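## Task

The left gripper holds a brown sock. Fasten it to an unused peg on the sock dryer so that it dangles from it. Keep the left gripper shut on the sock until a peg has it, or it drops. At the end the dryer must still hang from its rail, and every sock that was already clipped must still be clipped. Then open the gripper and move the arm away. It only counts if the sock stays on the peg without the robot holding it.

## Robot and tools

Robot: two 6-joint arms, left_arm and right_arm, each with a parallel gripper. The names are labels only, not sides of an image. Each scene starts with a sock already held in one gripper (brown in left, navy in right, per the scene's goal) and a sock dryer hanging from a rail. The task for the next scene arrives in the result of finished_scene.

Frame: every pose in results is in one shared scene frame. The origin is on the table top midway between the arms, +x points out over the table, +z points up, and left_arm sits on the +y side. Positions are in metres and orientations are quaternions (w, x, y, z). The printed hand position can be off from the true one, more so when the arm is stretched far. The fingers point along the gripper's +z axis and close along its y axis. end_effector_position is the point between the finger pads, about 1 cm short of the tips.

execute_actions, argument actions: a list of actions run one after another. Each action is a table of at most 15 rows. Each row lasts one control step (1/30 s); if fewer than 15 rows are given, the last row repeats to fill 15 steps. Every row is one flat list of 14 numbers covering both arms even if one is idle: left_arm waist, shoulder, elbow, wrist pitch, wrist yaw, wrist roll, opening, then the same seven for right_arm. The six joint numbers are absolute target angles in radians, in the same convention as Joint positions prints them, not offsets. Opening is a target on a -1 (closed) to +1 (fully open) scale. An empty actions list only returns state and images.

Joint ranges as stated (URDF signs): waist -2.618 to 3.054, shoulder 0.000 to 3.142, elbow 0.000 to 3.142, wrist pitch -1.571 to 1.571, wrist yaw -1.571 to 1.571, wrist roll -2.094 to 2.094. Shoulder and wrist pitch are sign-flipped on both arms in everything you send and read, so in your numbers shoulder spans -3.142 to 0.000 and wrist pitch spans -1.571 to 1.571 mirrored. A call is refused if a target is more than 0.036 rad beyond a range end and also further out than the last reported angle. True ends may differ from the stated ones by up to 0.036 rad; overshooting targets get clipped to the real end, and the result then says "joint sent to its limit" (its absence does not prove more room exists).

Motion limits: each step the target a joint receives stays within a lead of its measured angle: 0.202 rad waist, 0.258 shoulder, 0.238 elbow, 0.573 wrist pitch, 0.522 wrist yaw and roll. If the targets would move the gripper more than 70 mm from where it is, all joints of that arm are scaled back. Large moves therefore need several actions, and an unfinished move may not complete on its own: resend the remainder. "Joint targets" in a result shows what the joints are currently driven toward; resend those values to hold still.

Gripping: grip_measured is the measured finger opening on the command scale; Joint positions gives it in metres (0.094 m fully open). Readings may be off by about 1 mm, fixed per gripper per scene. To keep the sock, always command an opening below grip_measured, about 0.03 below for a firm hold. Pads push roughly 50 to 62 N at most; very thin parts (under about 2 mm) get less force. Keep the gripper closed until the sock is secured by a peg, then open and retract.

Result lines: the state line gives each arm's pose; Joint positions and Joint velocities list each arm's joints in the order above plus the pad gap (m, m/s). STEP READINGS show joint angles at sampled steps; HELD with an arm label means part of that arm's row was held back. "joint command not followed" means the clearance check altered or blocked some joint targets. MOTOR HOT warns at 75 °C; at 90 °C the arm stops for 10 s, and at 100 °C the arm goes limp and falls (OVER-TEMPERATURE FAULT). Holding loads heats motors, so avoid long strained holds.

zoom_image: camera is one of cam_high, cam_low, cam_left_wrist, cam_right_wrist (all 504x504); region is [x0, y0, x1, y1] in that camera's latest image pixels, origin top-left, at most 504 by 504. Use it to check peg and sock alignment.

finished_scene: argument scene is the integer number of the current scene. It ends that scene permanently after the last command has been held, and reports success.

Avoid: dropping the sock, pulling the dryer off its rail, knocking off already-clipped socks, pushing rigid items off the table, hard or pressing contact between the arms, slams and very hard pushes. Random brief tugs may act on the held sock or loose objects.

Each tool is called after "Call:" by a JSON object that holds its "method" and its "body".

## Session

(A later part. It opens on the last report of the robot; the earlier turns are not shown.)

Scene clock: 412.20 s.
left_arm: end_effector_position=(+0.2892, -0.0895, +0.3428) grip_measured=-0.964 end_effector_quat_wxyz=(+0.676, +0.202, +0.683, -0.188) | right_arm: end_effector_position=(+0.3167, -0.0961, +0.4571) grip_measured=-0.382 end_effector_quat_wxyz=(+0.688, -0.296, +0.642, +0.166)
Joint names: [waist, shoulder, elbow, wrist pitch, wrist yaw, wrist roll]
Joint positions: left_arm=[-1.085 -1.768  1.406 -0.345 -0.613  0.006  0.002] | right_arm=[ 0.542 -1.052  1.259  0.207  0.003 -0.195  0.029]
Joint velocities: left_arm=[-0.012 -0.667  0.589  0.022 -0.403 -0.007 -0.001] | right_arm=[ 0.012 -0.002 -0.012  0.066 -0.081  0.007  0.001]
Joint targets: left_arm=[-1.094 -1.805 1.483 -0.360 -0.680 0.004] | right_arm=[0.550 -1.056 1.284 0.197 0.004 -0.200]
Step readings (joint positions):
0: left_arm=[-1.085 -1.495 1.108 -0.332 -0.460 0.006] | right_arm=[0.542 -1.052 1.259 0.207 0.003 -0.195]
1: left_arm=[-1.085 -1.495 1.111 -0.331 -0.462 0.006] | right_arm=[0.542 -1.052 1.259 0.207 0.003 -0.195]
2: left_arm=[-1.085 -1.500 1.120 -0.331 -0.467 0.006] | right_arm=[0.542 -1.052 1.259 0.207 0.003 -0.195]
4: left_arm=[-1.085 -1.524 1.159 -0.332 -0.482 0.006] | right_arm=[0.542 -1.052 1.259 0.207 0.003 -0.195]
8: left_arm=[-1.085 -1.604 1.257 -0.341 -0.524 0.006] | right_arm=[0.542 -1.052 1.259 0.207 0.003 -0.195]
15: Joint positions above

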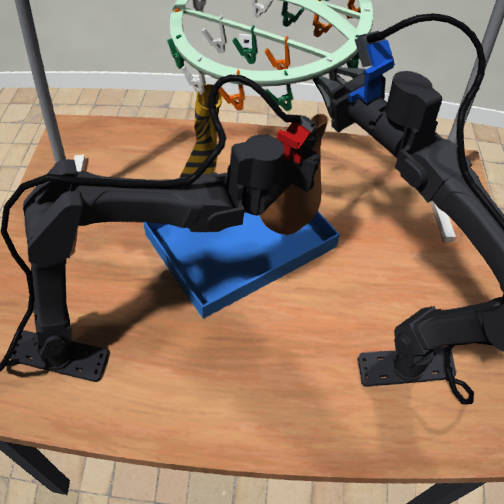

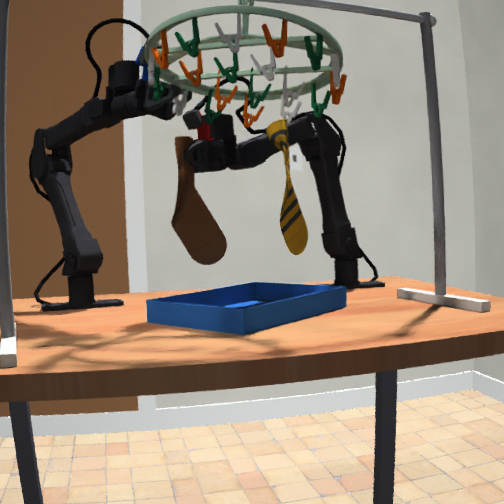

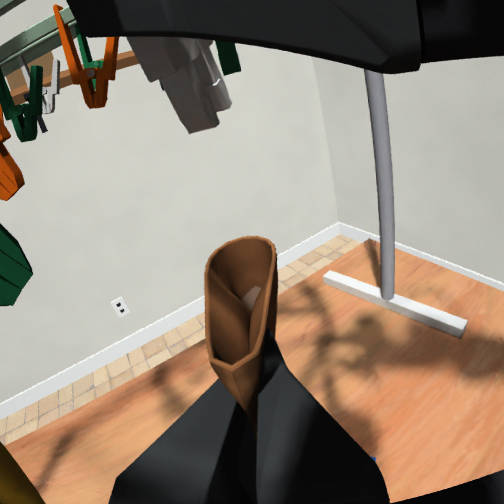

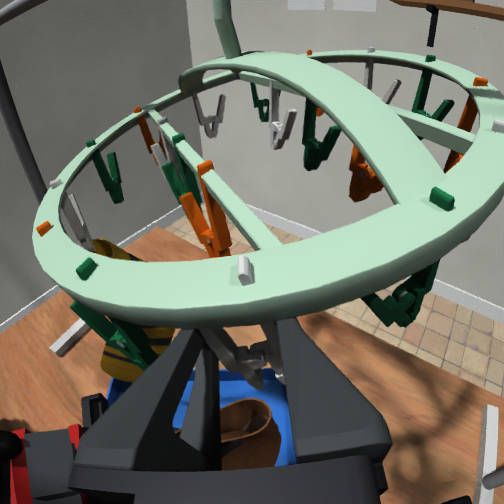

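Call:
{"method": "execute_actions", "body": {"actions": []}}

Call:
{"method": "zoom_image", "body": {"camera": "cam_low", "region": [130, 70, 260, 180]}}

Call:
{"method": "zoom_image", "body": {"camera": "cam_high", "region": [240, 50, 400, 200]}}

Scene clock: 417.43 s.
left_arm: end_effector_position=(+0.2989, -0.0913, +0.3318) grip_measured=-0.964 end_effector_quat_wxyz=(+0.678, +0.188, +0.692, -0.163) | right_arm: end_effector_position=(+0.3167, -0.0961, +0.4571) grip_measured=-0.382 end_effector_quat_wxyz=(+0.688, -0.296, +0.642, +0.166)
Joint names: [waist, shoulder, elbow, wrist pitch, wrist yaw, wrist roll]
Joint positions: left_arm=[-1.085 -1.816  1.435 -0.344 -0.67   0.006  0.002] | right_arm=[ 0.542 -1.052  1.259  0.207  0.003 -0.195  0.029]
Joint velocities: left_arm=[-0.012  0.002 -0.002 -0.022  0.007  0.051  0.   ] | right_arm=[ 0.002  0.002 -0.012  0.022 -0.007 -0.007 -0.001]
Joint targets: left_arm=[-1.094 -1.805 1.483 -0.360 -0.680 0.004] | right_arm=[0.550 -1.056 1.284 0.197 0.004 -0.200]

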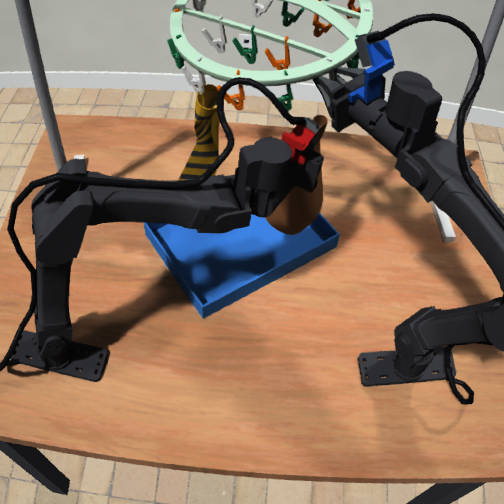

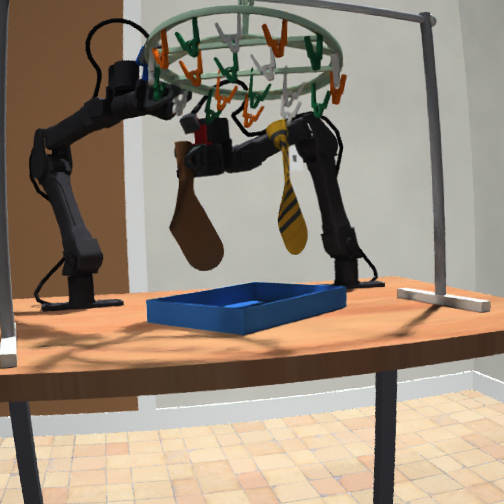

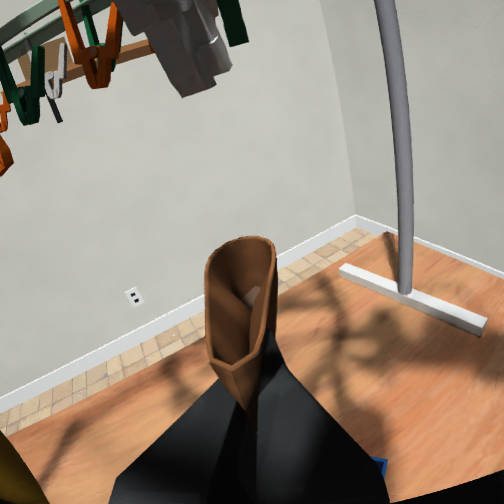

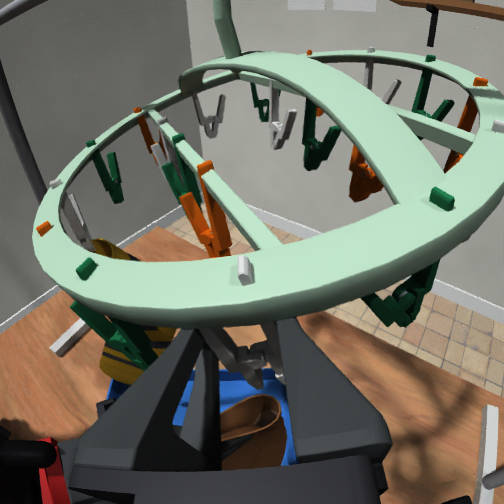

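Region (130, 70, 260, 180) of cam_low's 504x504 image, scaled by 3.877, with more detail than that image has; it fills the top 426 rows of this view, and the rest is white.

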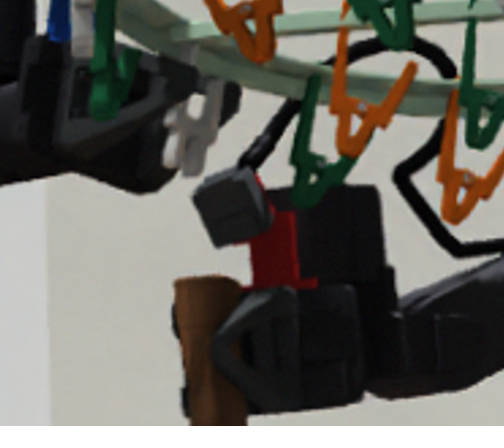

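Region (240, 50, 400, 200) of cam_high's 504x504 image, scaled by 3.150, with more detail than that image has; it fills the top 472 rows of this view, and the rest is white.

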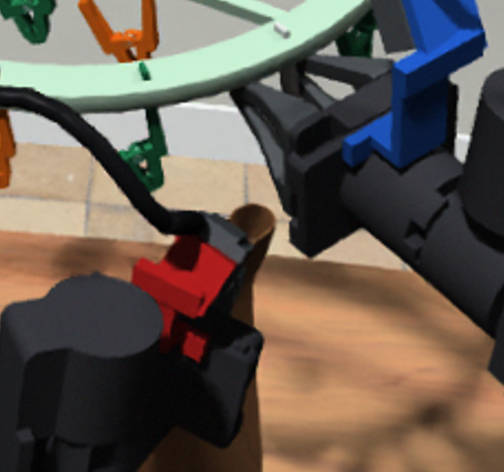

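Call:
{"method": "execute_actions", "body": {"actions": [[[-1.094,-1.802,1.493,-0.35,-0.68,0.004,-1,0.55,-1.056,1.284,0.197,0.004,-0.2,-0.41],[-1.094,-1.799,1.503,-0.34,-0.68,0.004,-1,0.55,-1.056,1.284,0.197,0.004,-0.2,-0.41],[-1.094,-1.796,1.513,-0.33,-0.68,0.004,-1,0.55,-1.056,1.284,0.197,0.004,-0.2,-0.41],[-1.094,-1.793,1.523,-0.32,-0.68,0.004,-1,0.55,-1.056,1.284,0.197,0.004,-0.2,-0.41],[-1.094,-1.79,1.533,-0.31,-0.68,0.004,-1,0.55,-1.056,1.284,0.197,0.004,-0.2,-0.41],[-1.094,-1.787,1.543,-0.3,-0.68,0.004,-1,0.55,-1.056,1.284,0.197,0.004,-0.2,-0.41],[-1.094,-1.784,1.553,-0.29,-0.68,0.004,-1,0.55,-1.056,1.284,0.197,0.004,-0.2,-0.41],[-1.094,-1.781,1.563,-0.28,-0.68,0.004,-1,0.55,-1.056,1.284,0.197,0.004,-0.2,-0.41],[-1.094,-1.778,1.573,-0.27,-0.68,0.004,-1,0.55,-1.056,1.284,0.197,0.004,-0.2,-0.41],[-1.094,-1.775,1.583,-0.26,-0.68,0.004,-1,0.55,-1.056,1.284,0.197,0.004,-0.2,-0.41],[-1.094,-1.775,1.593,-0.25,-0.68,0.004,-1,0.55,-1.056,1.284,0.197,0.004,-0.2,-0.41],[-1.094,-1.775,1.603,-0.24,-0.68,0.004,-1,0.55,-1.056,1.284,0.197,0.004,-0.2,-0.41],[-1.094,-1.775,1.61,-0.24,-0.68,0.004,-1,0.55,-1.056,1.284,0.197,0.004,-0.2,-0.41]]]}}

Scene clock: 428.53 s.
left_arm: end_effector_position=(+0.2999, -0.0936, +0.3763) grip_measured=-0.964 end_effector_quat_wxyz=(+0.689, +0.172, +0.681, -0.178) | right_arm: end_effector_position=(+0.3167, -0.0961, +0.4571) grip_measured=-0.382 end_effector_quat_wxyz=(+0.688, -0.296, +0.642, +0.166)
Joint names: [waist, shoulder, elbow, wrist pitch, wrist yaw, wrist roll]
Joint positions: left_arm=[-1.085 -1.816  1.567 -0.266 -0.671  0.006  0.002] | right_arm=[ 0.542 -1.052  1.259  0.207  0.003 -0.195  0.029]
Joint velocities: left_arm=[ 0.002  0.007  0.129  0.081 -0.022  0.037 -0.001] | right_arm=[-0.012 -0.027 -0.017 -0.037  0.037  0.051  0.001]
Joint targets: left_arm=[-1.094 -1.775 1.610 -0.240 -0.680 0.004] | right_arm=[0.550 -1.056 1.284 0.197 0.004 -0.200]
Step readings (joint positions):
0: left_arm=[-1.085 -1.816 1.435 -0.344 -0.670 0.006] | right_arm=[0.542 -1.052 1.259 0.207 0.003 -0.195]
1: left_arm=[-1.085 -1.816 1.437 -0.343 -0.670 0.006] | right_arm=[0.542 -1.052 1.259 0.207 0.003 -0.195]
2: left_arm=[-1.085 -1.816 1.442 -0.340 -0.670 0.006] | right_arm=[0.542 -1.052 1.259 0.207 0.003 -0.195]
4: left_arm=[-1.085 -1.816 1.458 -0.330 -0.670 0.006] | right_arm=[0.542 -1.052 1.259 0.207 0.003 -0.195]
8: left_arm=[-1.085 -1.816 1.504 -0.310 -0.670 0.006] | right_arm=[0.542 -1.052 1.259 0.207 0.003 -0.195]
15: Joint positions above

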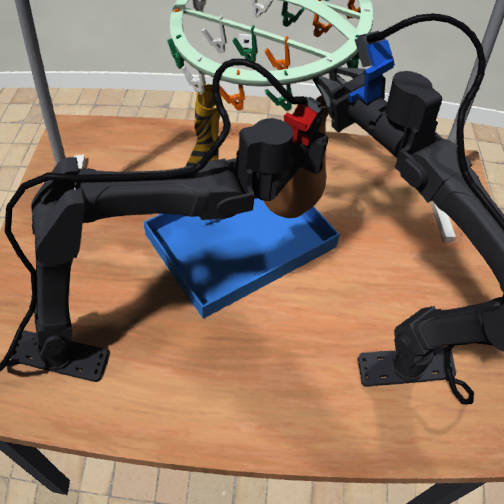

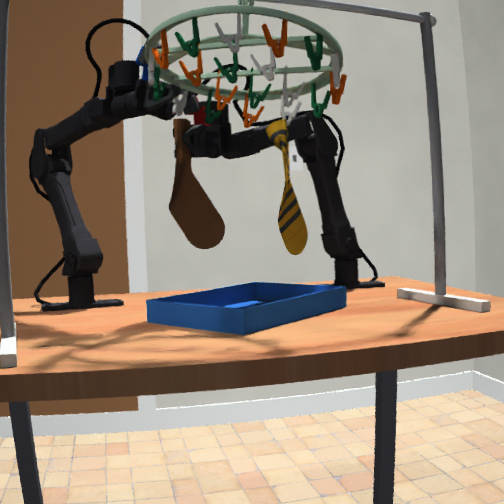

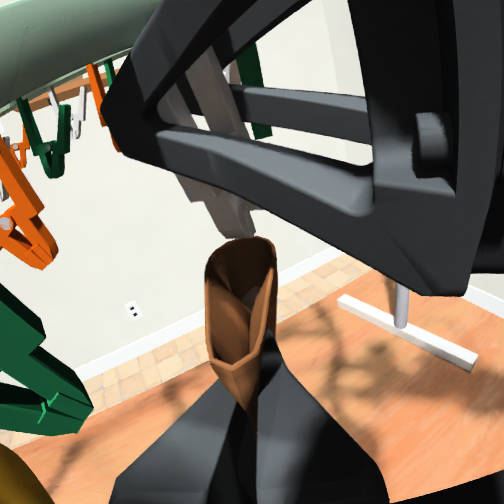

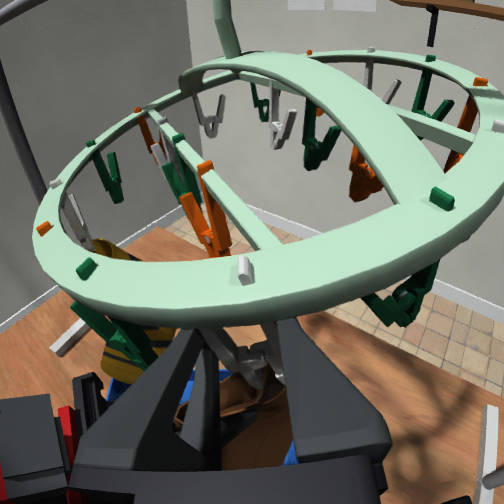

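Call:
{"method": "execute_actions", "body": {"actions": []}}

Call:
{"method": "zoom_image", "body": {"camera": "cam_low", "region": [150, 80, 230, 150]}}

Call:
{"method": "zoom_image", "body": {"camera": "cam_right_wrist", "region": [170, 310, 330, 470]}}

Scene clock: 435.93 s.
left_arm: end_effector_position=(+0.3000, -0.0936, +0.3735) grip_measured=-0.964 end_effector_quat_wxyz=(+0.685, +0.178, +0.685, -0.173) | right_arm: end_effector_position=(+0.3167, -0.0961, +0.4571) grip_measured=-0.382 end_effector_quat_wxyz=(+0.688, -0.296, +0.642, +0.166)
Joint names: [waist, shoulder, elbow, wrist pitch, wrist yaw, wrist roll]
Joint positions: left_arm=[-1.085 -1.816  1.572 -0.242 -0.671  0.006  0.002] | right_arm=[ 0.542 -1.052  1.259  0.207  0.003 -0.195  0.029]
Joint velocities: left_arm=[ 0.002  0.007  0.012  0.022 -0.11  -0.11  -0.001] | right_arm=[-0.007  0.002 -0.007 -0.051  0.066 -0.081  0.   ]
Joint targets: left_arm=[-1.094 -1.775 1.610 -0.240 -0.680 0.004] | right_arm=[0.550 -1.056 1.284 0.197 0.004 -0.200]

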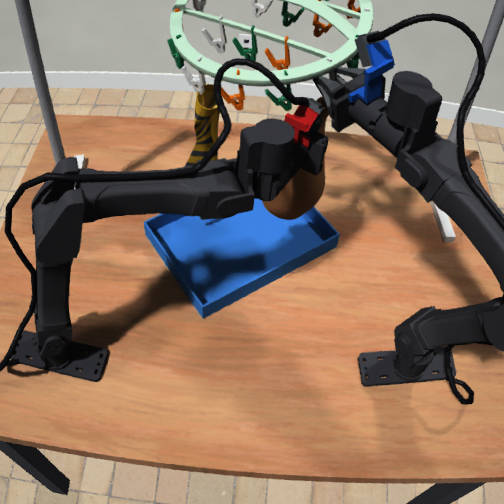

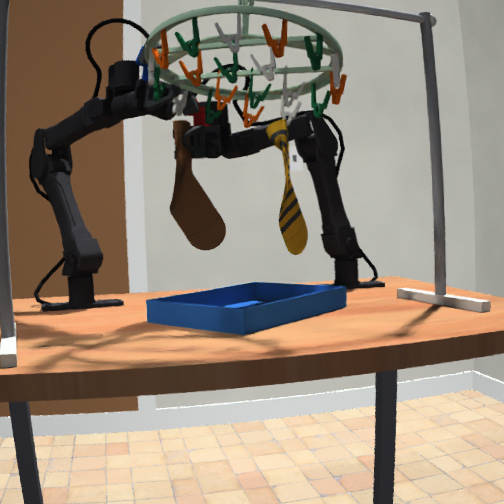

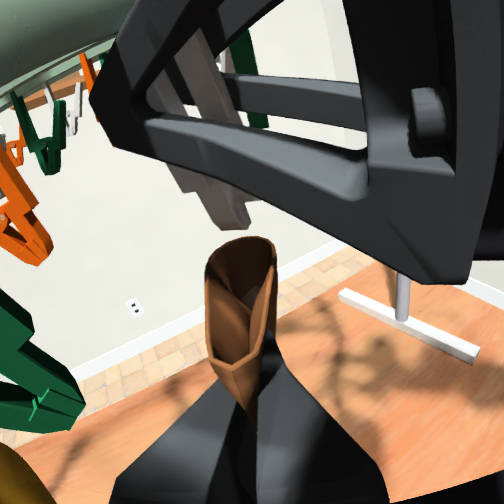

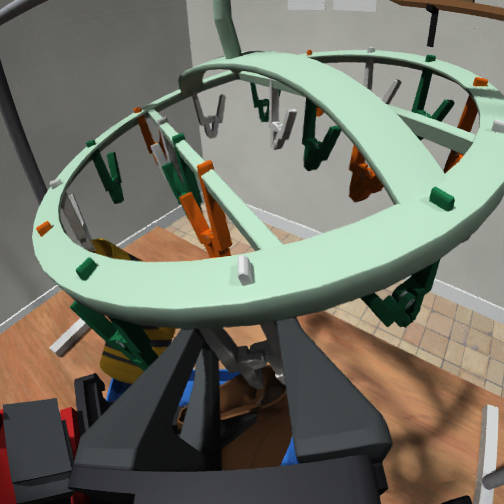

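Region (150, 80, 230, 150) of cam_low's 504x504 image, scaled by 6.300, with more detail than that image has; it fills the top 441 rows of this view, and the rest is white.

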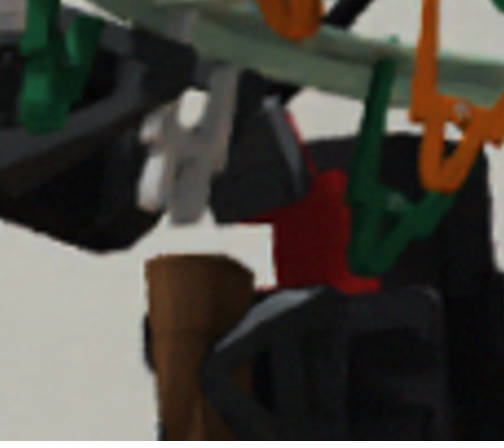

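Region (170, 310, 330, 470) of cam_right_wrist's 504x504 image, scaled by 3.150, with more detail than that image has.

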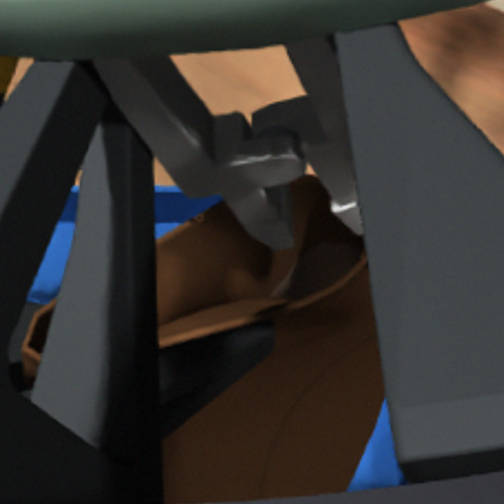

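Call:
{"method": "execute_actions", "body": {"actions": [[[-1.096,-1.775,1.58,-0.24,-0.68,0.004,-1,0.55,-1.056,1.284,0.197,0.004,-0.2,-0.41],[-1.098,-1.775,1.56,-0.24,-0.68,0.004,-1,0.55,-1.056,1.284,0.197,0.004,-0.2,-0.41],[-1.099,-1.775,1.55,-0.24,-0.68,0.004,-1,0.55,-1.056,1.284,0.197,0.004,-0.2,-0.41],[-1.099,-1.77,1.54,-0.24,-0.68,0.004,-1,0.55,-1.056,1.284,0.197,0.004,-0.2,-0.41],[-1.099,-1.765,1.535,-0.24,-0.68,0.004,-1,0.55,-1.056,1.284,0.197,0.004,-0.2,-0.41],[-1.099,-1.76,1.535,-0.24,-0.68,0.004,-1,0.55,-1.056,1.284,0.197,0.004,-0.2,-0.41],[-1.099,-1.755,1.535,-0.24,-0.68,0.004,-1,0.55,-1.056,1.284,0.197,0.004,-0.2,-0.41],[-1.099,-1.75,1.535,-0.24,-0.68,0.004,-1,0.55,-1.056,1.284,0.197,0.004,-0.2,-0.41],[-1.099,-1.745,1.535,-0.24,-0.68,0.004,-1,0.55,-1.056,1.284,0.197,0.004,-0.2,-0.41]]]}}

Call:
{"method": "zoom_image", "body": {"camera": "cam_right_wrist", "region": [170, 310, 330, 470]}}

Scene clock: 481.77 s.
left_arm: end_effector_position=(+0.2966, -0.0856, +0.3759) grip_measured=-0.964 end_effector_quat_wxyz=(+0.685, +0.178, +0.686, -0.172) | right_arm: end_effector_position=(+0.3167, -0.0961, +0.4571) grip_measured=-0.382 end_effector_quat_wxyz=(+0.688, -0.296, +0.642, +0.166)
Joint names: [waist, shoulder, elbow, wrist pitch, wrist yaw, wrist roll]
Joint positions: left_arm=[-1.085 -1.782  1.543 -0.234 -0.671  0.006  0.002] | right_arm=[ 0.542 -1.052  1.259  0.207  0.003 -0.195  0.029]
Joint velocities: left_arm=[-0.002  0.046  0.002 -0.022  0.022  0.037 -0.   ] | right_arm=[ 0.007  0.002  0.012 -0.066  0.051 -0.007  0.   ]
Joint targets: left_arm=[-1.099 -1.745 1.535 -0.240 -0.680 0.004] | right_arm=[0.550 -1.056 1.284 0.197 0.004 -0.200]
Step readings (joint positions):
0: left_arm=[-1.085 -1.816 1.572 -0.242 -0.671 0.006] | right_arm=[0.542 -1.052 1.259 0.207 0.003 -0.195]
1: left_arm=[-1.085 -1.816 1.572 -0.242 -0.671 0.006] | right_arm=[0.542 -1.052 1.259 0.207 0.003 -0.195]
2: left_arm=[-1.085 -1.816 1.572 -0.242 -0.671 0.006] | right_arm=[0.542 -1.052 1.259 0.207 0.003 -0.195]
4: left_arm=[-1.085 -1.815 1.570 -0.242 -0.671 0.006] | right_arm=[0.542 -1.052 1.259 0.207 0.003 -0.195]
8: left_arm=[-1.085 -1.801 1.546 -0.237 -0.671 0.006] | right_arm=[0.542 -1.052 1.259 0.207 0.003 -0.195]
15: Joint positions above

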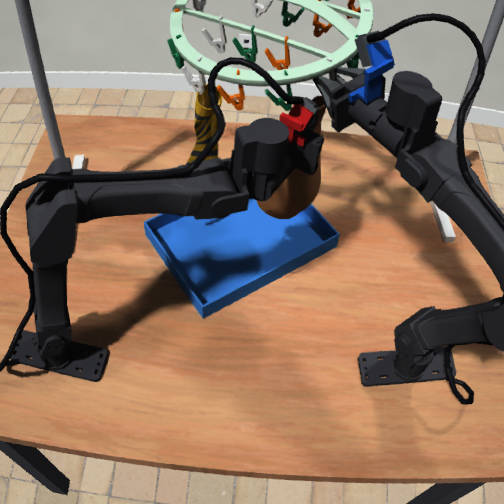

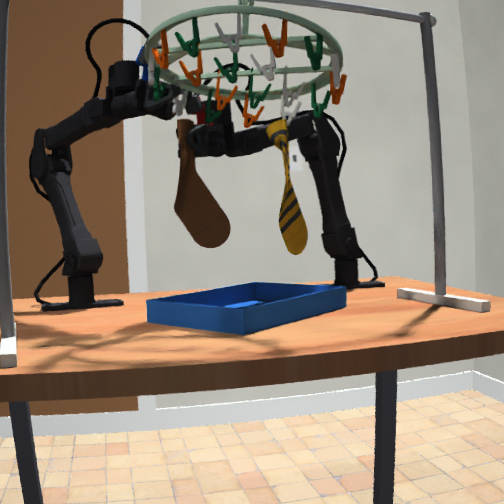

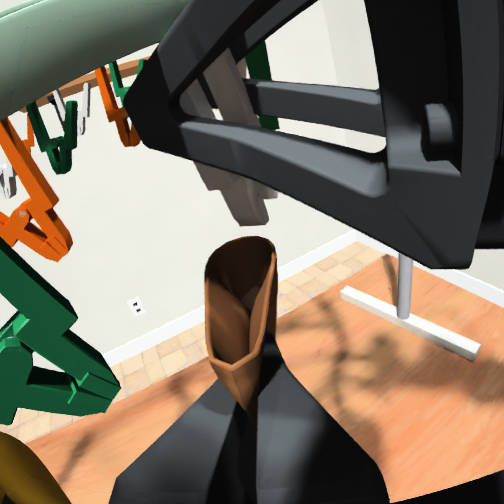

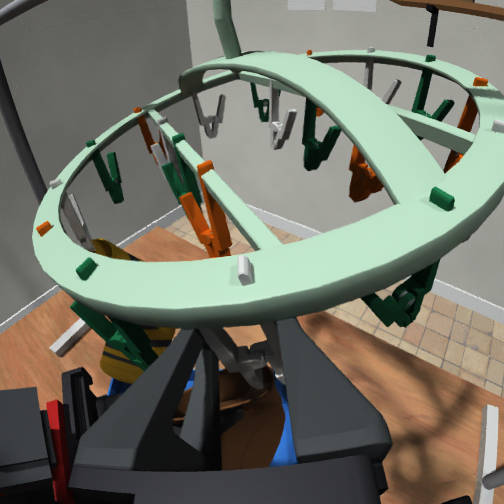

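Region (170, 310, 330, 470) of cam_right_wrist's 504x504 image, scaled by 3.150, with more detail than that image has.

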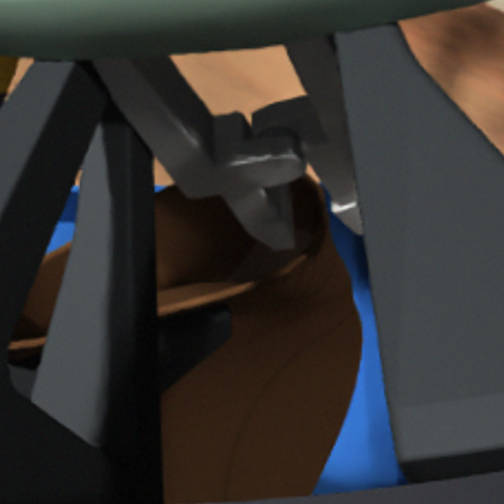

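Call:
{"method": "execute_actions", "body": {"actions": [[[-1.106,-1.745,1.535,-0.24,-0.68,0.004,-1,0.55,-1.056,1.284,0.197,0.004,-0.2,-0.41]]]}}

Call:
{"method": "zoom_image", "body": {"camera": "cam_right_wrist", "region": [170, 310, 330, 470]}}

Scene clock: 492.13 s.
left_arm: end_effector_position=(+0.2908, -0.0888, +0.3769) grip_measured=-0.964 end_effector_quat_wxyz=(+0.684, +0.182, +0.684, -0.176) | right_arm: end_effector_position=(+0.3167, -0.0961, +0.4571) grip_measured=-0.382 end_effector_quat_wxyz=(+0.688, -0.296, +0.642, +0.166)
Joint names: [waist, shoulder, elbow, wrist pitch, wrist yaw, wrist roll]
Joint positions: left_arm=[-1.097 -1.78   1.543 -0.234 -0.672  0.006  0.002] | right_arm=[ 0.542 -1.052  1.259  0.207  0.003 -0.195  0.029]
Joint velocities: left_arm=[-0.017 -0.007 -0.002  0.051  0.007  0.007  0.   ] | right_arm=[-0.012 -0.017  0.002  0.051  0.022 -0.022 -0.001]
Joint targets: left_arm=[-1.106 -1.745 1.535 -0.240 -0.680 0.004] | right_arm=[0.550 -1.056 1.284 0.197 0.004 -0.200]
Step readings (joint positions):
0: left_arm=[-1.085 -1.780 1.543 -0.234 -0.671 0.006] | right_arm=[0.542 -1.052 1.259 0.207 0.003 -0.195]
1: left_arm=[-1.086 -1.780 1.543 -0.234 -0.672 0.006] | right_arm=[0.542 -1.052 1.259 0.207 0.003 -0.195]
2: left_arm=[-1.087 -1.780 1.543 -0.234 -0.672 0.006] | right_arm=[0.542 -1.052 1.259 0.207 0.003 -0.195]
4: left_arm=[-1.092 -1.780 1.543 -0.234 -0.672 0.006] | right_arm=[0.542 -1.052 1.259 0.207 0.003 -0.195]
8: left_arm=[-1.097 -1.780 1.543 -0.234 -0.672 0.006] | right_arm=[0.542 -1.052 1.259 0.207 0.003 -0.195]
15: Joint positions above

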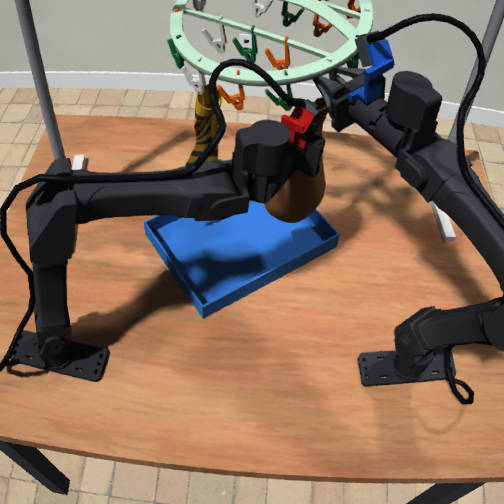

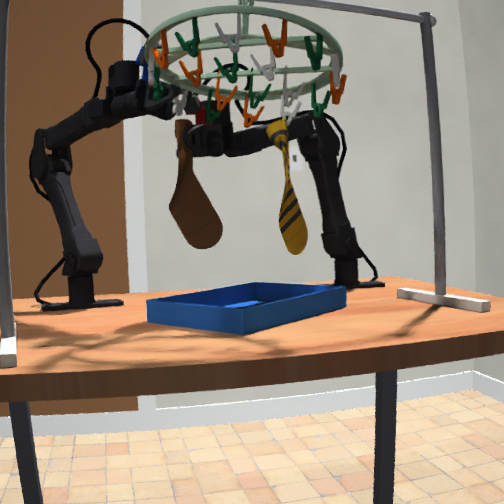

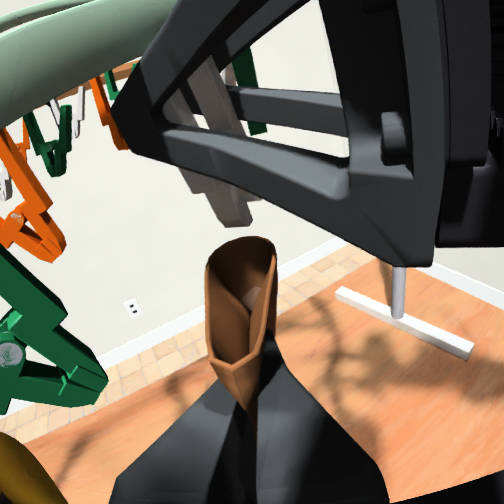

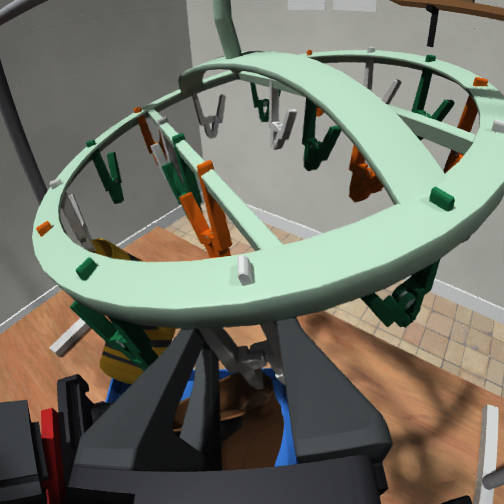

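Region (170, 310, 330, 470) of cam_right_wrist's 504x504 image, scaled by 3.150, with more detail than that image has.

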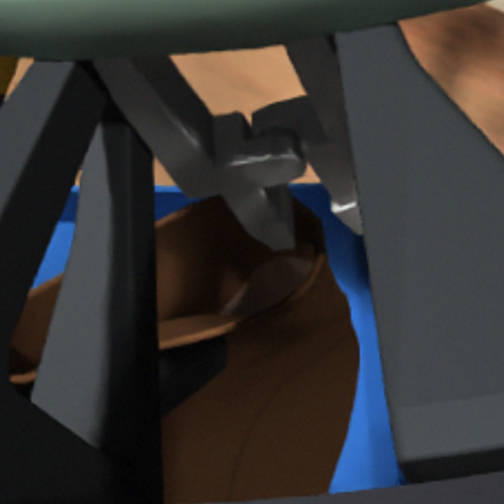

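Call:
{"method": "execute_actions", "body": {"actions": [[[-1.106,-1.745,1.57,-0.24,-0.68,0.004,-1,0.55,-1.056,1.284,0.197,0.004,-0.2,-0.41],[-1.106,-1.745,1.585,-0.24,-0.68,0.004,-1,0.55,-1.056,1.284,0.197,0.004,-0.2,-0.41],[-1.106,-1.745,1.592,-0.24,-0.68,0.004,-1,0.55,-1.056,1.284,0.197,0.004,-0.2,-0.41],[-1.106,-1.745,1.598,-0.24,-0.68,0.004,-1,0.55,-1.056,1.284,0.197,0.004,-0.2,-0.41],[-1.106,-1.745,1.604,-0.24,-0.68,0.004,-1,0.55,-1.056,1.284,0.197,0.004,-0.2,-0.41]]]}}

Call:
{"method": "zoom_image", "body": {"camera": "cam_right_wrist", "region": [170, 310, 330, 470]}}

Call:
{"method": "zoom_image", "body": {"camera": "cam_low", "region": [150, 80, 230, 150]}}

Scene clock: 502.97 s.
left_arm: end_effector_position=(+0.2909, -0.0886, +0.3865) grip_measured=-0.964 end_effector_quat_wxyz=(+0.688, +0.176, +0.680, -0.181) | right_arm: end_effector_position=(+0.3167, -0.0961, +0.4571) grip_measured=-0.382 end_effector_quat_wxyz=(+0.688, -0.296, +0.642, +0.166)
Joint names: [waist, shoulder, elbow, wrist pitch, wrist yaw, wrist roll]
Joint positions: left_arm=[-1.097 -1.78   1.565 -0.231 -0.672  0.006  0.002] | right_arm=[ 0.542 -1.052  1.259  0.207  0.003 -0.195  0.029]
Joint velocities: left_arm=[ 0.007  0.007  0.022  0.007 -0.051 -0.081 -0.001] | right_arm=[-0.002  0.017 -0.002 -0.007  0.007  0.007 -0.   ]
Joint targets: left_arm=[-1.106 -1.745 1.604 -0.240 -0.680 0.004] | right_arm=[0.550 -1.056 1.284 0.197 0.004 -0.200]
Step readings (joint positions):
0: left_arm=[-1.097 -1.780 1.543 -0.234 -0.672 0.006] | right_arm=[0.542 -1.052 1.259 0.207 0.003 -0.195]
1: left_arm=[-1.097 -1.780 1.543 -0.234 -0.672 0.006] | right_arm=[0.542 -1.052 1.259 0.207 0.003 -0.195]
2: left_arm=[-1.097 -1.780 1.543 -0.234 -0.672 0.006] | right_arm=[0.542 -1.052 1.259 0.207 0.003 -0.195]
4: left_arm=[-1.097 -1.780 1.544 -0.234 -0.672 0.006] | right_arm=[0.542 -1.052 1.259 0.207 0.003 -0.195]
8: left_arm=[-1.097 -1.780 1.560 -0.231 -0.672 0.006] | right_arm=[0.542 -1.052 1.259 0.207 0.003 -0.195]
15: Joint positions above

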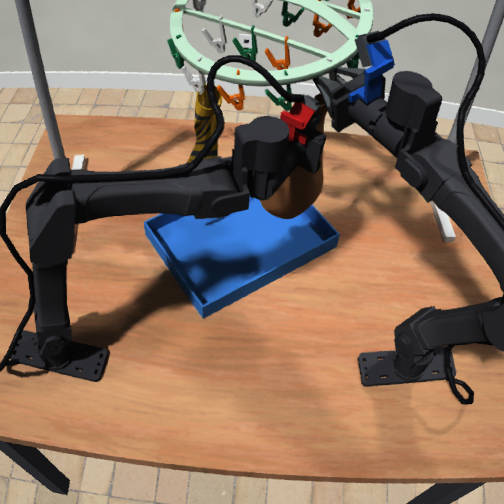

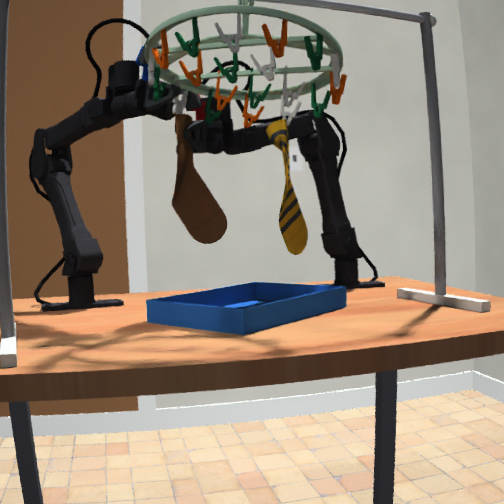

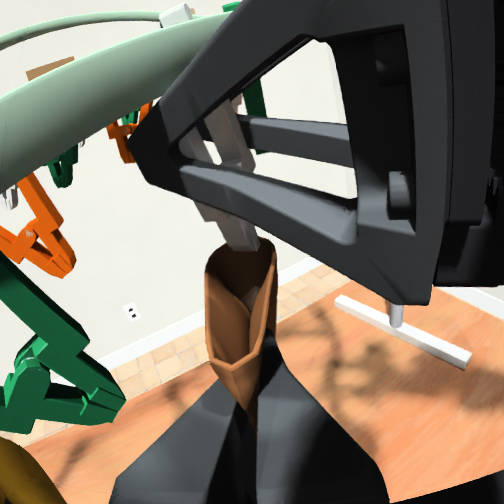

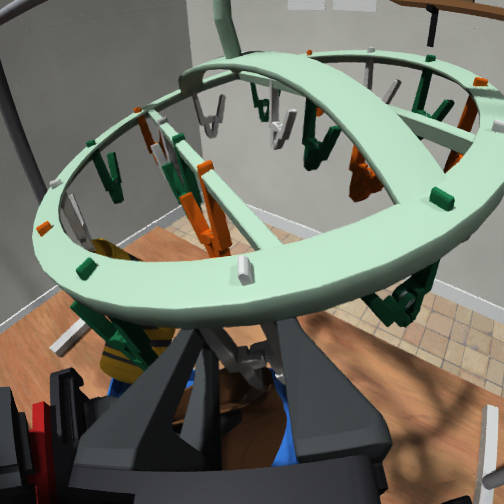

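Region (170, 310, 330, 470) of cam_right_wrist's 504x504 image, scaled by 3.150, with more detail than that image has.

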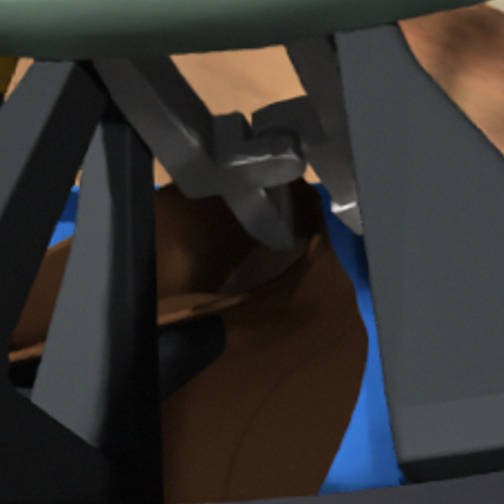

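Region (150, 80, 230, 150) of cam_low's 504x504 image, scaled by 6.300, with more detail than that image has; it fills the top 441 rows of this view, and the rest is white.

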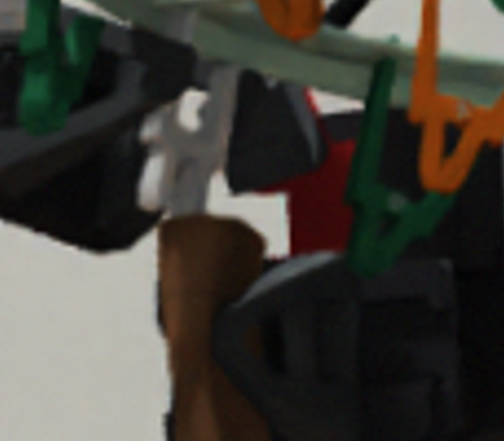

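Call:
{"method": "execute_actions", "body": {"actions": [[[-1.106,-1.742,1.609,-0.24,-0.68,0.004,-1,0.55,-1.056,1.284,0.197,0.004,-0.2,-0.41],[-1.106,-1.739,1.613,-0.24,-0.68,0.004,-1,0.55,-1.056,1.284,0.197,0.004,-0.2,-0.41],[-1.106,-1.736,1.617,-0.24,-0.68,0.004,-1,0.55,-1.056,1.284,0.197,0.004,-0.2,-0.41],[-1.106,-1.734,1.621,-0.24,-0.68,0.004,-1,0.55,-1.056,1.284,0.197,0.004,-0.2,-0.41],[-1.106,-1.733,1.625,-0.24,-0.68,0.004,-1,0.55,-1.056,1.284,0.197,0.004,-0.2,-0.41]]]}}

Call:
{"method": "zoom_image", "body": {"camera": "cam_right_wrist", "region": [170, 310, 330, 470]}}

Call:
{"method": "zoom_image", "body": {"camera": "cam_low", "region": [150, 80, 230, 150]}}

Scene clock: 513.40 s.
left_arm: end_effector_position=(+0.2895, -0.0855, +0.4013) grip_measured=-0.964 end_effector_quat_wxyz=(+0.694, +0.168, +0.674, -0.190) | right_arm: end_effector_position=(+0.3167, -0.0961, +0.4571) grip_measured=-0.382 end_effector_quat_wxyz=(+0.688, -0.296, +0.642, +0.166)
Joint names: [waist, shoulder, elbow, wrist pitch, wrist yaw, wrist roll]
Joint positions: left_arm=[-1.097 -1.768  1.585 -0.229 -0.672  0.006  0.002] | right_arm=[ 0.542 -1.052  1.259  0.207  0.003 -0.195  0.029]
Joint velocities: left_arm=[-0.012 -0.002 -0.012 -0.037  0.007 -0.022 -0.001] | right_arm=[ 0.007 -0.012 -0.022 -0.125 -0.051  0.037  0.001]
Joint targets: left_arm=[-1.106 -1.733 1.625 -0.240 -0.680 0.004] | right_arm=[0.550 -1.056 1.284 0.197 0.004 -0.200]
Step readings (joint positions):
0: left_arm=[-1.097 -1.780 1.565 -0.231 -0.672 0.006] | right_arm=[0.542 -1.052 1.259 0.207 0.003 -0.195]
1: left_arm=[-1.097 -1.780 1.565 -0.231 -0.672 0.006] | right_arm=[0.542 -1.052 1.259 0.207 0.003 -0.195]
2: left_arm=[-1.097 -1.780 1.565 -0.231 -0.672 0.006] | right_arm=[0.542 -1.052 1.259 0.207 0.003 -0.195]
4: left_arm=[-1.097 -1.780 1.567 -0.230 -0.672 0.006] | right_arm=[0.542 -1.052 1.259 0.207 0.003 -0.195]
8: left_arm=[-1.097 -1.778 1.581 -0.229 -0.672 0.006] | right_arm=[0.542 -1.052 1.259 0.207 0.003 -0.195]
15: Joint positions above

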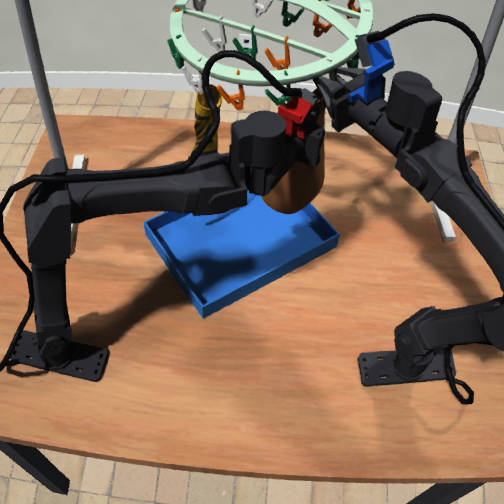

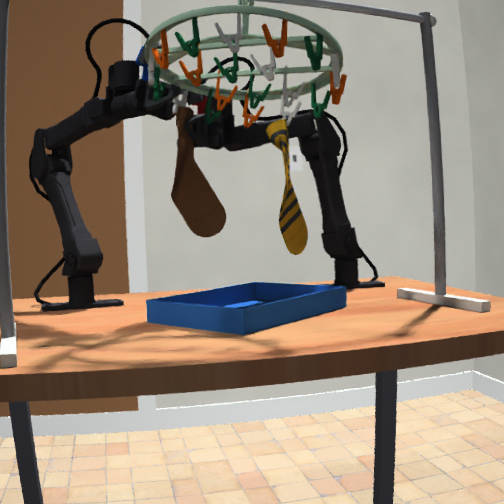

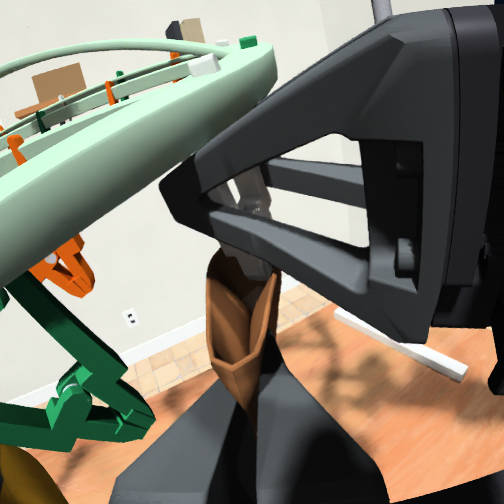

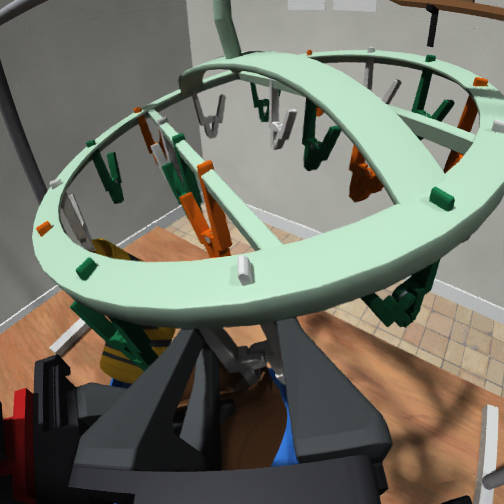

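Region (170, 310, 330, 470) of cam_right_wrist's 504x504 image, scaled by 3.150, with more detail than that image has.

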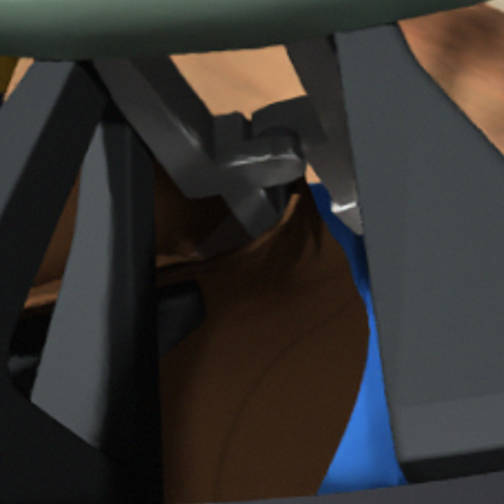

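Region (150, 80, 230, 150) of cam_low's 504x504 image, scaled by 6.300, with more detail than that image has; it fills the top 441 rows of this view, and the rest is white.

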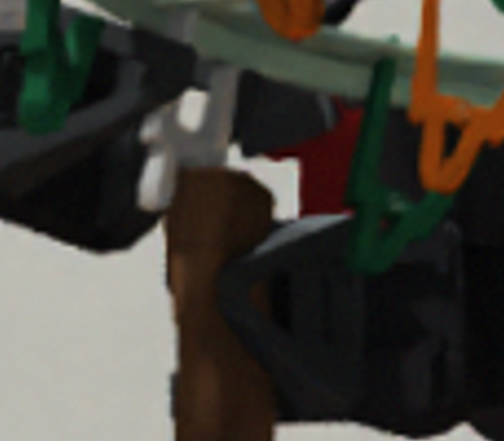

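Call:
{"method": "execute_actions", "body": {"actions": [[[-1.106,-1.733,1.625,-0.24,-0.68,0.004,-1,0.55,-1.056,1.284,0.197,0.004,-0.2,-0.38],[-1.106,-1.733,1.625,-0.24,-0.68,0.004,-1,0.55,-1.056,1.284,0.197,0.004,-0.2,-0.36],[-1.106,-1.733,1.625,-0.24,-0.68,0.004,-1,0.55,-1.056,1.284,0.197,0.004,-0.2,-0.34],[-1.106,-1.733,1.625,-0.24,-0.68,0.004,-1,0.55,-1.056,1.284,0.197,0.004,-0.2,-0.32],[-1.106,-1.733,1.625,-0.24,-0.68,0.004,-1,0.55,-1.056,1.284,0.197,0.004,-0.2,-0.3],[-1.106,-1.733,1.625,-0.24,-0.68,0.004,-1,0.55,-1.056,1.284,0.197,0.004,-0.2,-0.28],[-1.106,-1.733,1.625,-0.24,-0.68,0.004,-1,0.55,-1.056,1.284,0.197,0.004,-0.2,-0.26],[-1.106,-1.733,1.625,-0.24,-0.68,0.004,-1,0.55,-1.056,1.284,0.197,0.004,-0.2,-0.24],[-1.106,-1.733,1.625,-0.24,-0.68,0.004,-1,0.55,-1.056,1.284,0.197,0.004,-0.2,-0.22],[-1.106,-1.733,1.625,-0.24,-0.68,0.004,-1,0.55,-1.056,1.284,0.197,0.004,-0.2,-0.2],[-1.106,-1.733,1.625,-0.24,-0.68,0.004,-1,0.55,-1.056,1.284,0.197,0.004,-0.2,-0.18],[-1.106,-1.733,1.625,-0.24,-0.68,0.004,-1,0.55,-1.056,1.284,0.197,0.004,-0.2,-0.16],[-1.106,-1.733,1.625,-0.24,-0.68,0.004,-1,0.55,-1.056,1.284,0.197,0.004,-0.2,-0.14],[-1.106,-1.733,1.625,-0.24,-0.68,0.004,-1,0.55,-1.056,1.284,0.197,0.004,-0.2,-0.12],[-1.106,-1.733,1.625,-0.24,-0.68,0.004,-1,0.55,-1.056,1.284,0.197,0.004,-0.2,-0.1]],[[-1.106,-1.733,1.625,-0.24,-0.68,0.004,-1,0.55,-1.056,1.284,0.197,0.004,-0.2,-0.075],[-1.106,-1.733,1.625,-0.24,-0.68,0.004,-1,0.55,-1.056,1.284,0.197,0.004,-0.2,-0.05],[-1.106,-1.733,1.625,-0.24,-0.68,0.004,-1,0.55,-1.056,1.284,0.197,0.004,-0.2,-0.025],[-1.106,-1.733,1.625,-0.24,-0.68,0.004,-1,0.55,-1.056,1.284,0.197,0.004,-0.2,0.0],[-1.106,-1.733,1.625,-0.24,-0.68,0.004,-1,0.55,-1.056,1.284,0.197,0.004,-0.2,0.025],[-1.106,-1.733,1.625,-0.24,-0.68,0.004,-1,0.55,-1.056,1.284,0.197,0.004,-0.2,0.05],[-1.106,-1.733,1.625,-0.24,-0.68,0.004,-1,0.55,-1.056,1.284,0.197,0.004,-0.2,0.075],[-1.106,-1.733,1.625,-0.24,-0.68,0.004,-1,0.55,-1.056,1.284,0.197,0.004,-0.2,0.1],[-1.106,-1.733,1.625,-0.24,-0.68,0.004,-1,0.55,-1.056,1.284,0.197,0.004,-0.2,0.125],[-1.106,-1.733,1.625,-0.24,-0.68,0.004,-1,0.55,-1.056,1.284,0.197,0.004,-0.2,0.15]]]}}

Call:
{"method": "zoom_image", "body": {"camera": "cam_right_wrist", "region": [170, 310, 330, 470]}}

Call:
{"method": "zoom_image", "body": {"camera": "cam_low", "region": [150, 80, 230, 150]}}

Scene clock: 549.10 s.
left_arm: end_effector_position=(+0.2896, -0.0854, +0.4013) grip_measured=-0.964 end_effector_quat_wxyz=(+0.694, +0.168, +0.674, -0.190) | right_arm: end_effector_position=(+0.3167, -0.0961, +0.4571) grip_measured=+0.147 end_effector_quat_wxyz=(+0.688, -0.296, +0.642, +0.166)
Joint names: [waist, shoulder, elbow, wrist pitch, wrist yaw, wrist roll]
Joint positions: left_arm=[-1.097 -1.768  1.585 -0.229 -0.672  0.006  0.002] | right_arm=[ 0.542 -1.052  1.259  0.207  0.003 -0.196  0.054]
Joint velocities: left_arm=[-0.007 -0.002  0.007  0.007 -0.022 -0.022 -0.001] | right_arm=[ 0.002  0.002 -0.007 -0.051 -0.022  0.066  0.001]
Joint targets: left_arm=[-1.106 -1.733 1.625 -0.240 -0.680 0.004] | right_arm=[0.550 -1.056 1.284 0.197 0.004 -0.200]
Step readings (joint positions; steps 1 to 15: 1st action; 16 to 30: 2nd action):
0: left_arm=[-1.097 -1.768 1.585 -0.229 -0.672 0.006] | right_arm=[0.542 -1.052 1.259 0.207 0.003 -0.195]
1: left_arm=[-1.097 -1.768 1.585 -0.229 -0.672 0.006] | right_arm=[0.542 -1.052 1.259 0.207 0.003 -0.195]
2: left_arm=[-1.097 -1.768 1.585 -0.229 -0.672 0.006] | right_arm=[0.542 -1.052 1.259 0.207 0.003 -0.195]
4: left_arm=[-1.097 -1.768 1.585 -0.229 -0.672 0.006] | right_arm=[0.542 -1.052 1.259 0.207 0.003 -0.195]
8: left_arm=[-1.097 -1.768 1.585 -0.229 -0.672 0.006] | right_arm=[0.542 -1.052 1.259 0.207 0.003 -0.196]
15: left_arm=[-1.097 -1.768 1.585 -0.229 -0.672 0.006] | right_arm=[0.542 -1.052 1.259 0.207 0.003 -0.196]
16: left_arm=[-1.097 -1.768 1.585 -0.229 -0.672 0.006] | right_arm=[0.542 -1.052 1.259 0.207 0.003 -0.196]
17: left_arm=[-1.097 -1.768 1.585 -0.229 -0.672 0.006] | right_arm=[0.542 -1.052 1.259 0.207 0.003 -0.196]
19: left_arm=[-1.097 -1.768 1.585 -0.229 -0.672 0.006] | right_arm=[0.542 -1.052 1.259 0.207 0.003 -0.196]
23: left_arm=[-1.097 -1.768 1.585 -0.229 -0.672 0.006] | right_arm=[0.542 -1.052 1.259 0.207 0.003 -0.196]
30: Joint positions above

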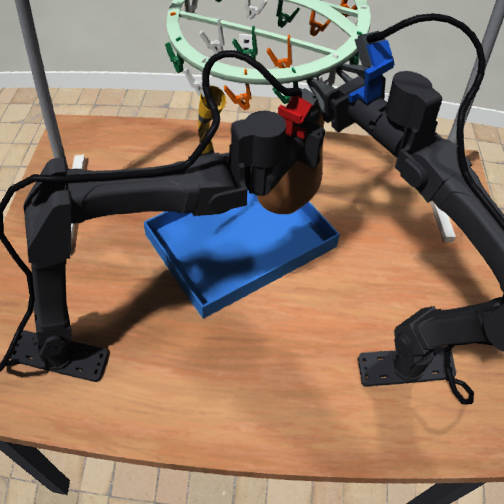

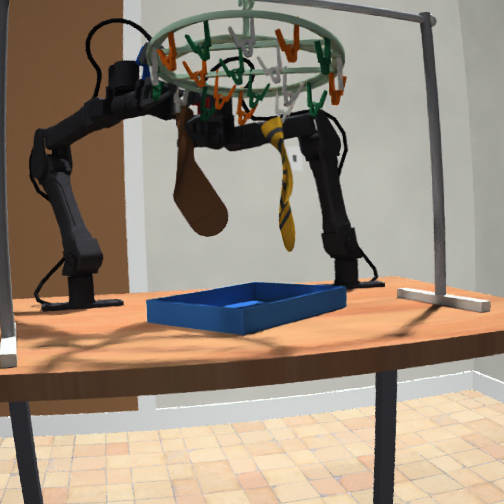

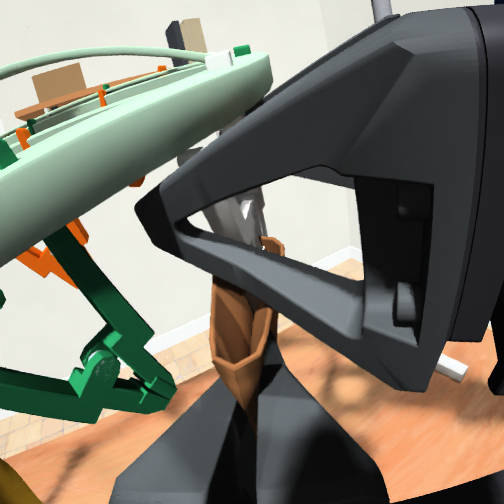

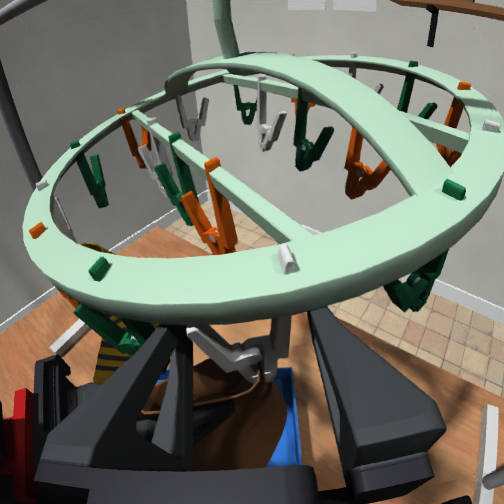

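Region (170, 310, 330, 470) of cam_right_wrist's 504x504 image, scaled by 3.150, with more detail than that image has.

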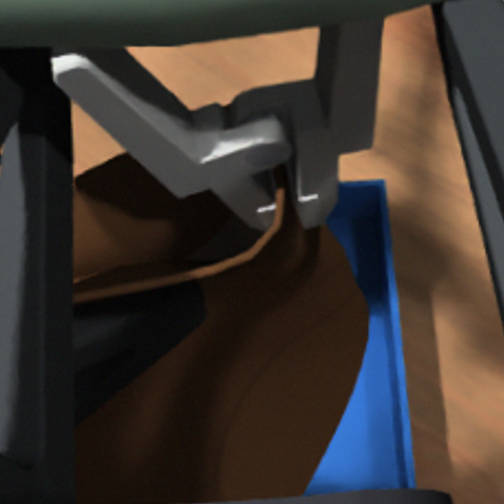

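Region (150, 80, 230, 150) of cam_low's 504x504 image, scaled by 6.300, with more detail than that image has; it fills the top 441 rows of this view, and the rest is white.

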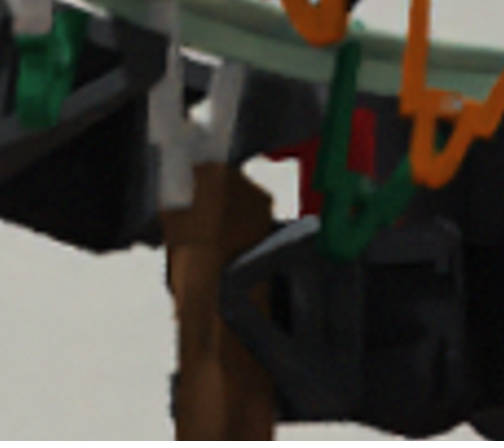

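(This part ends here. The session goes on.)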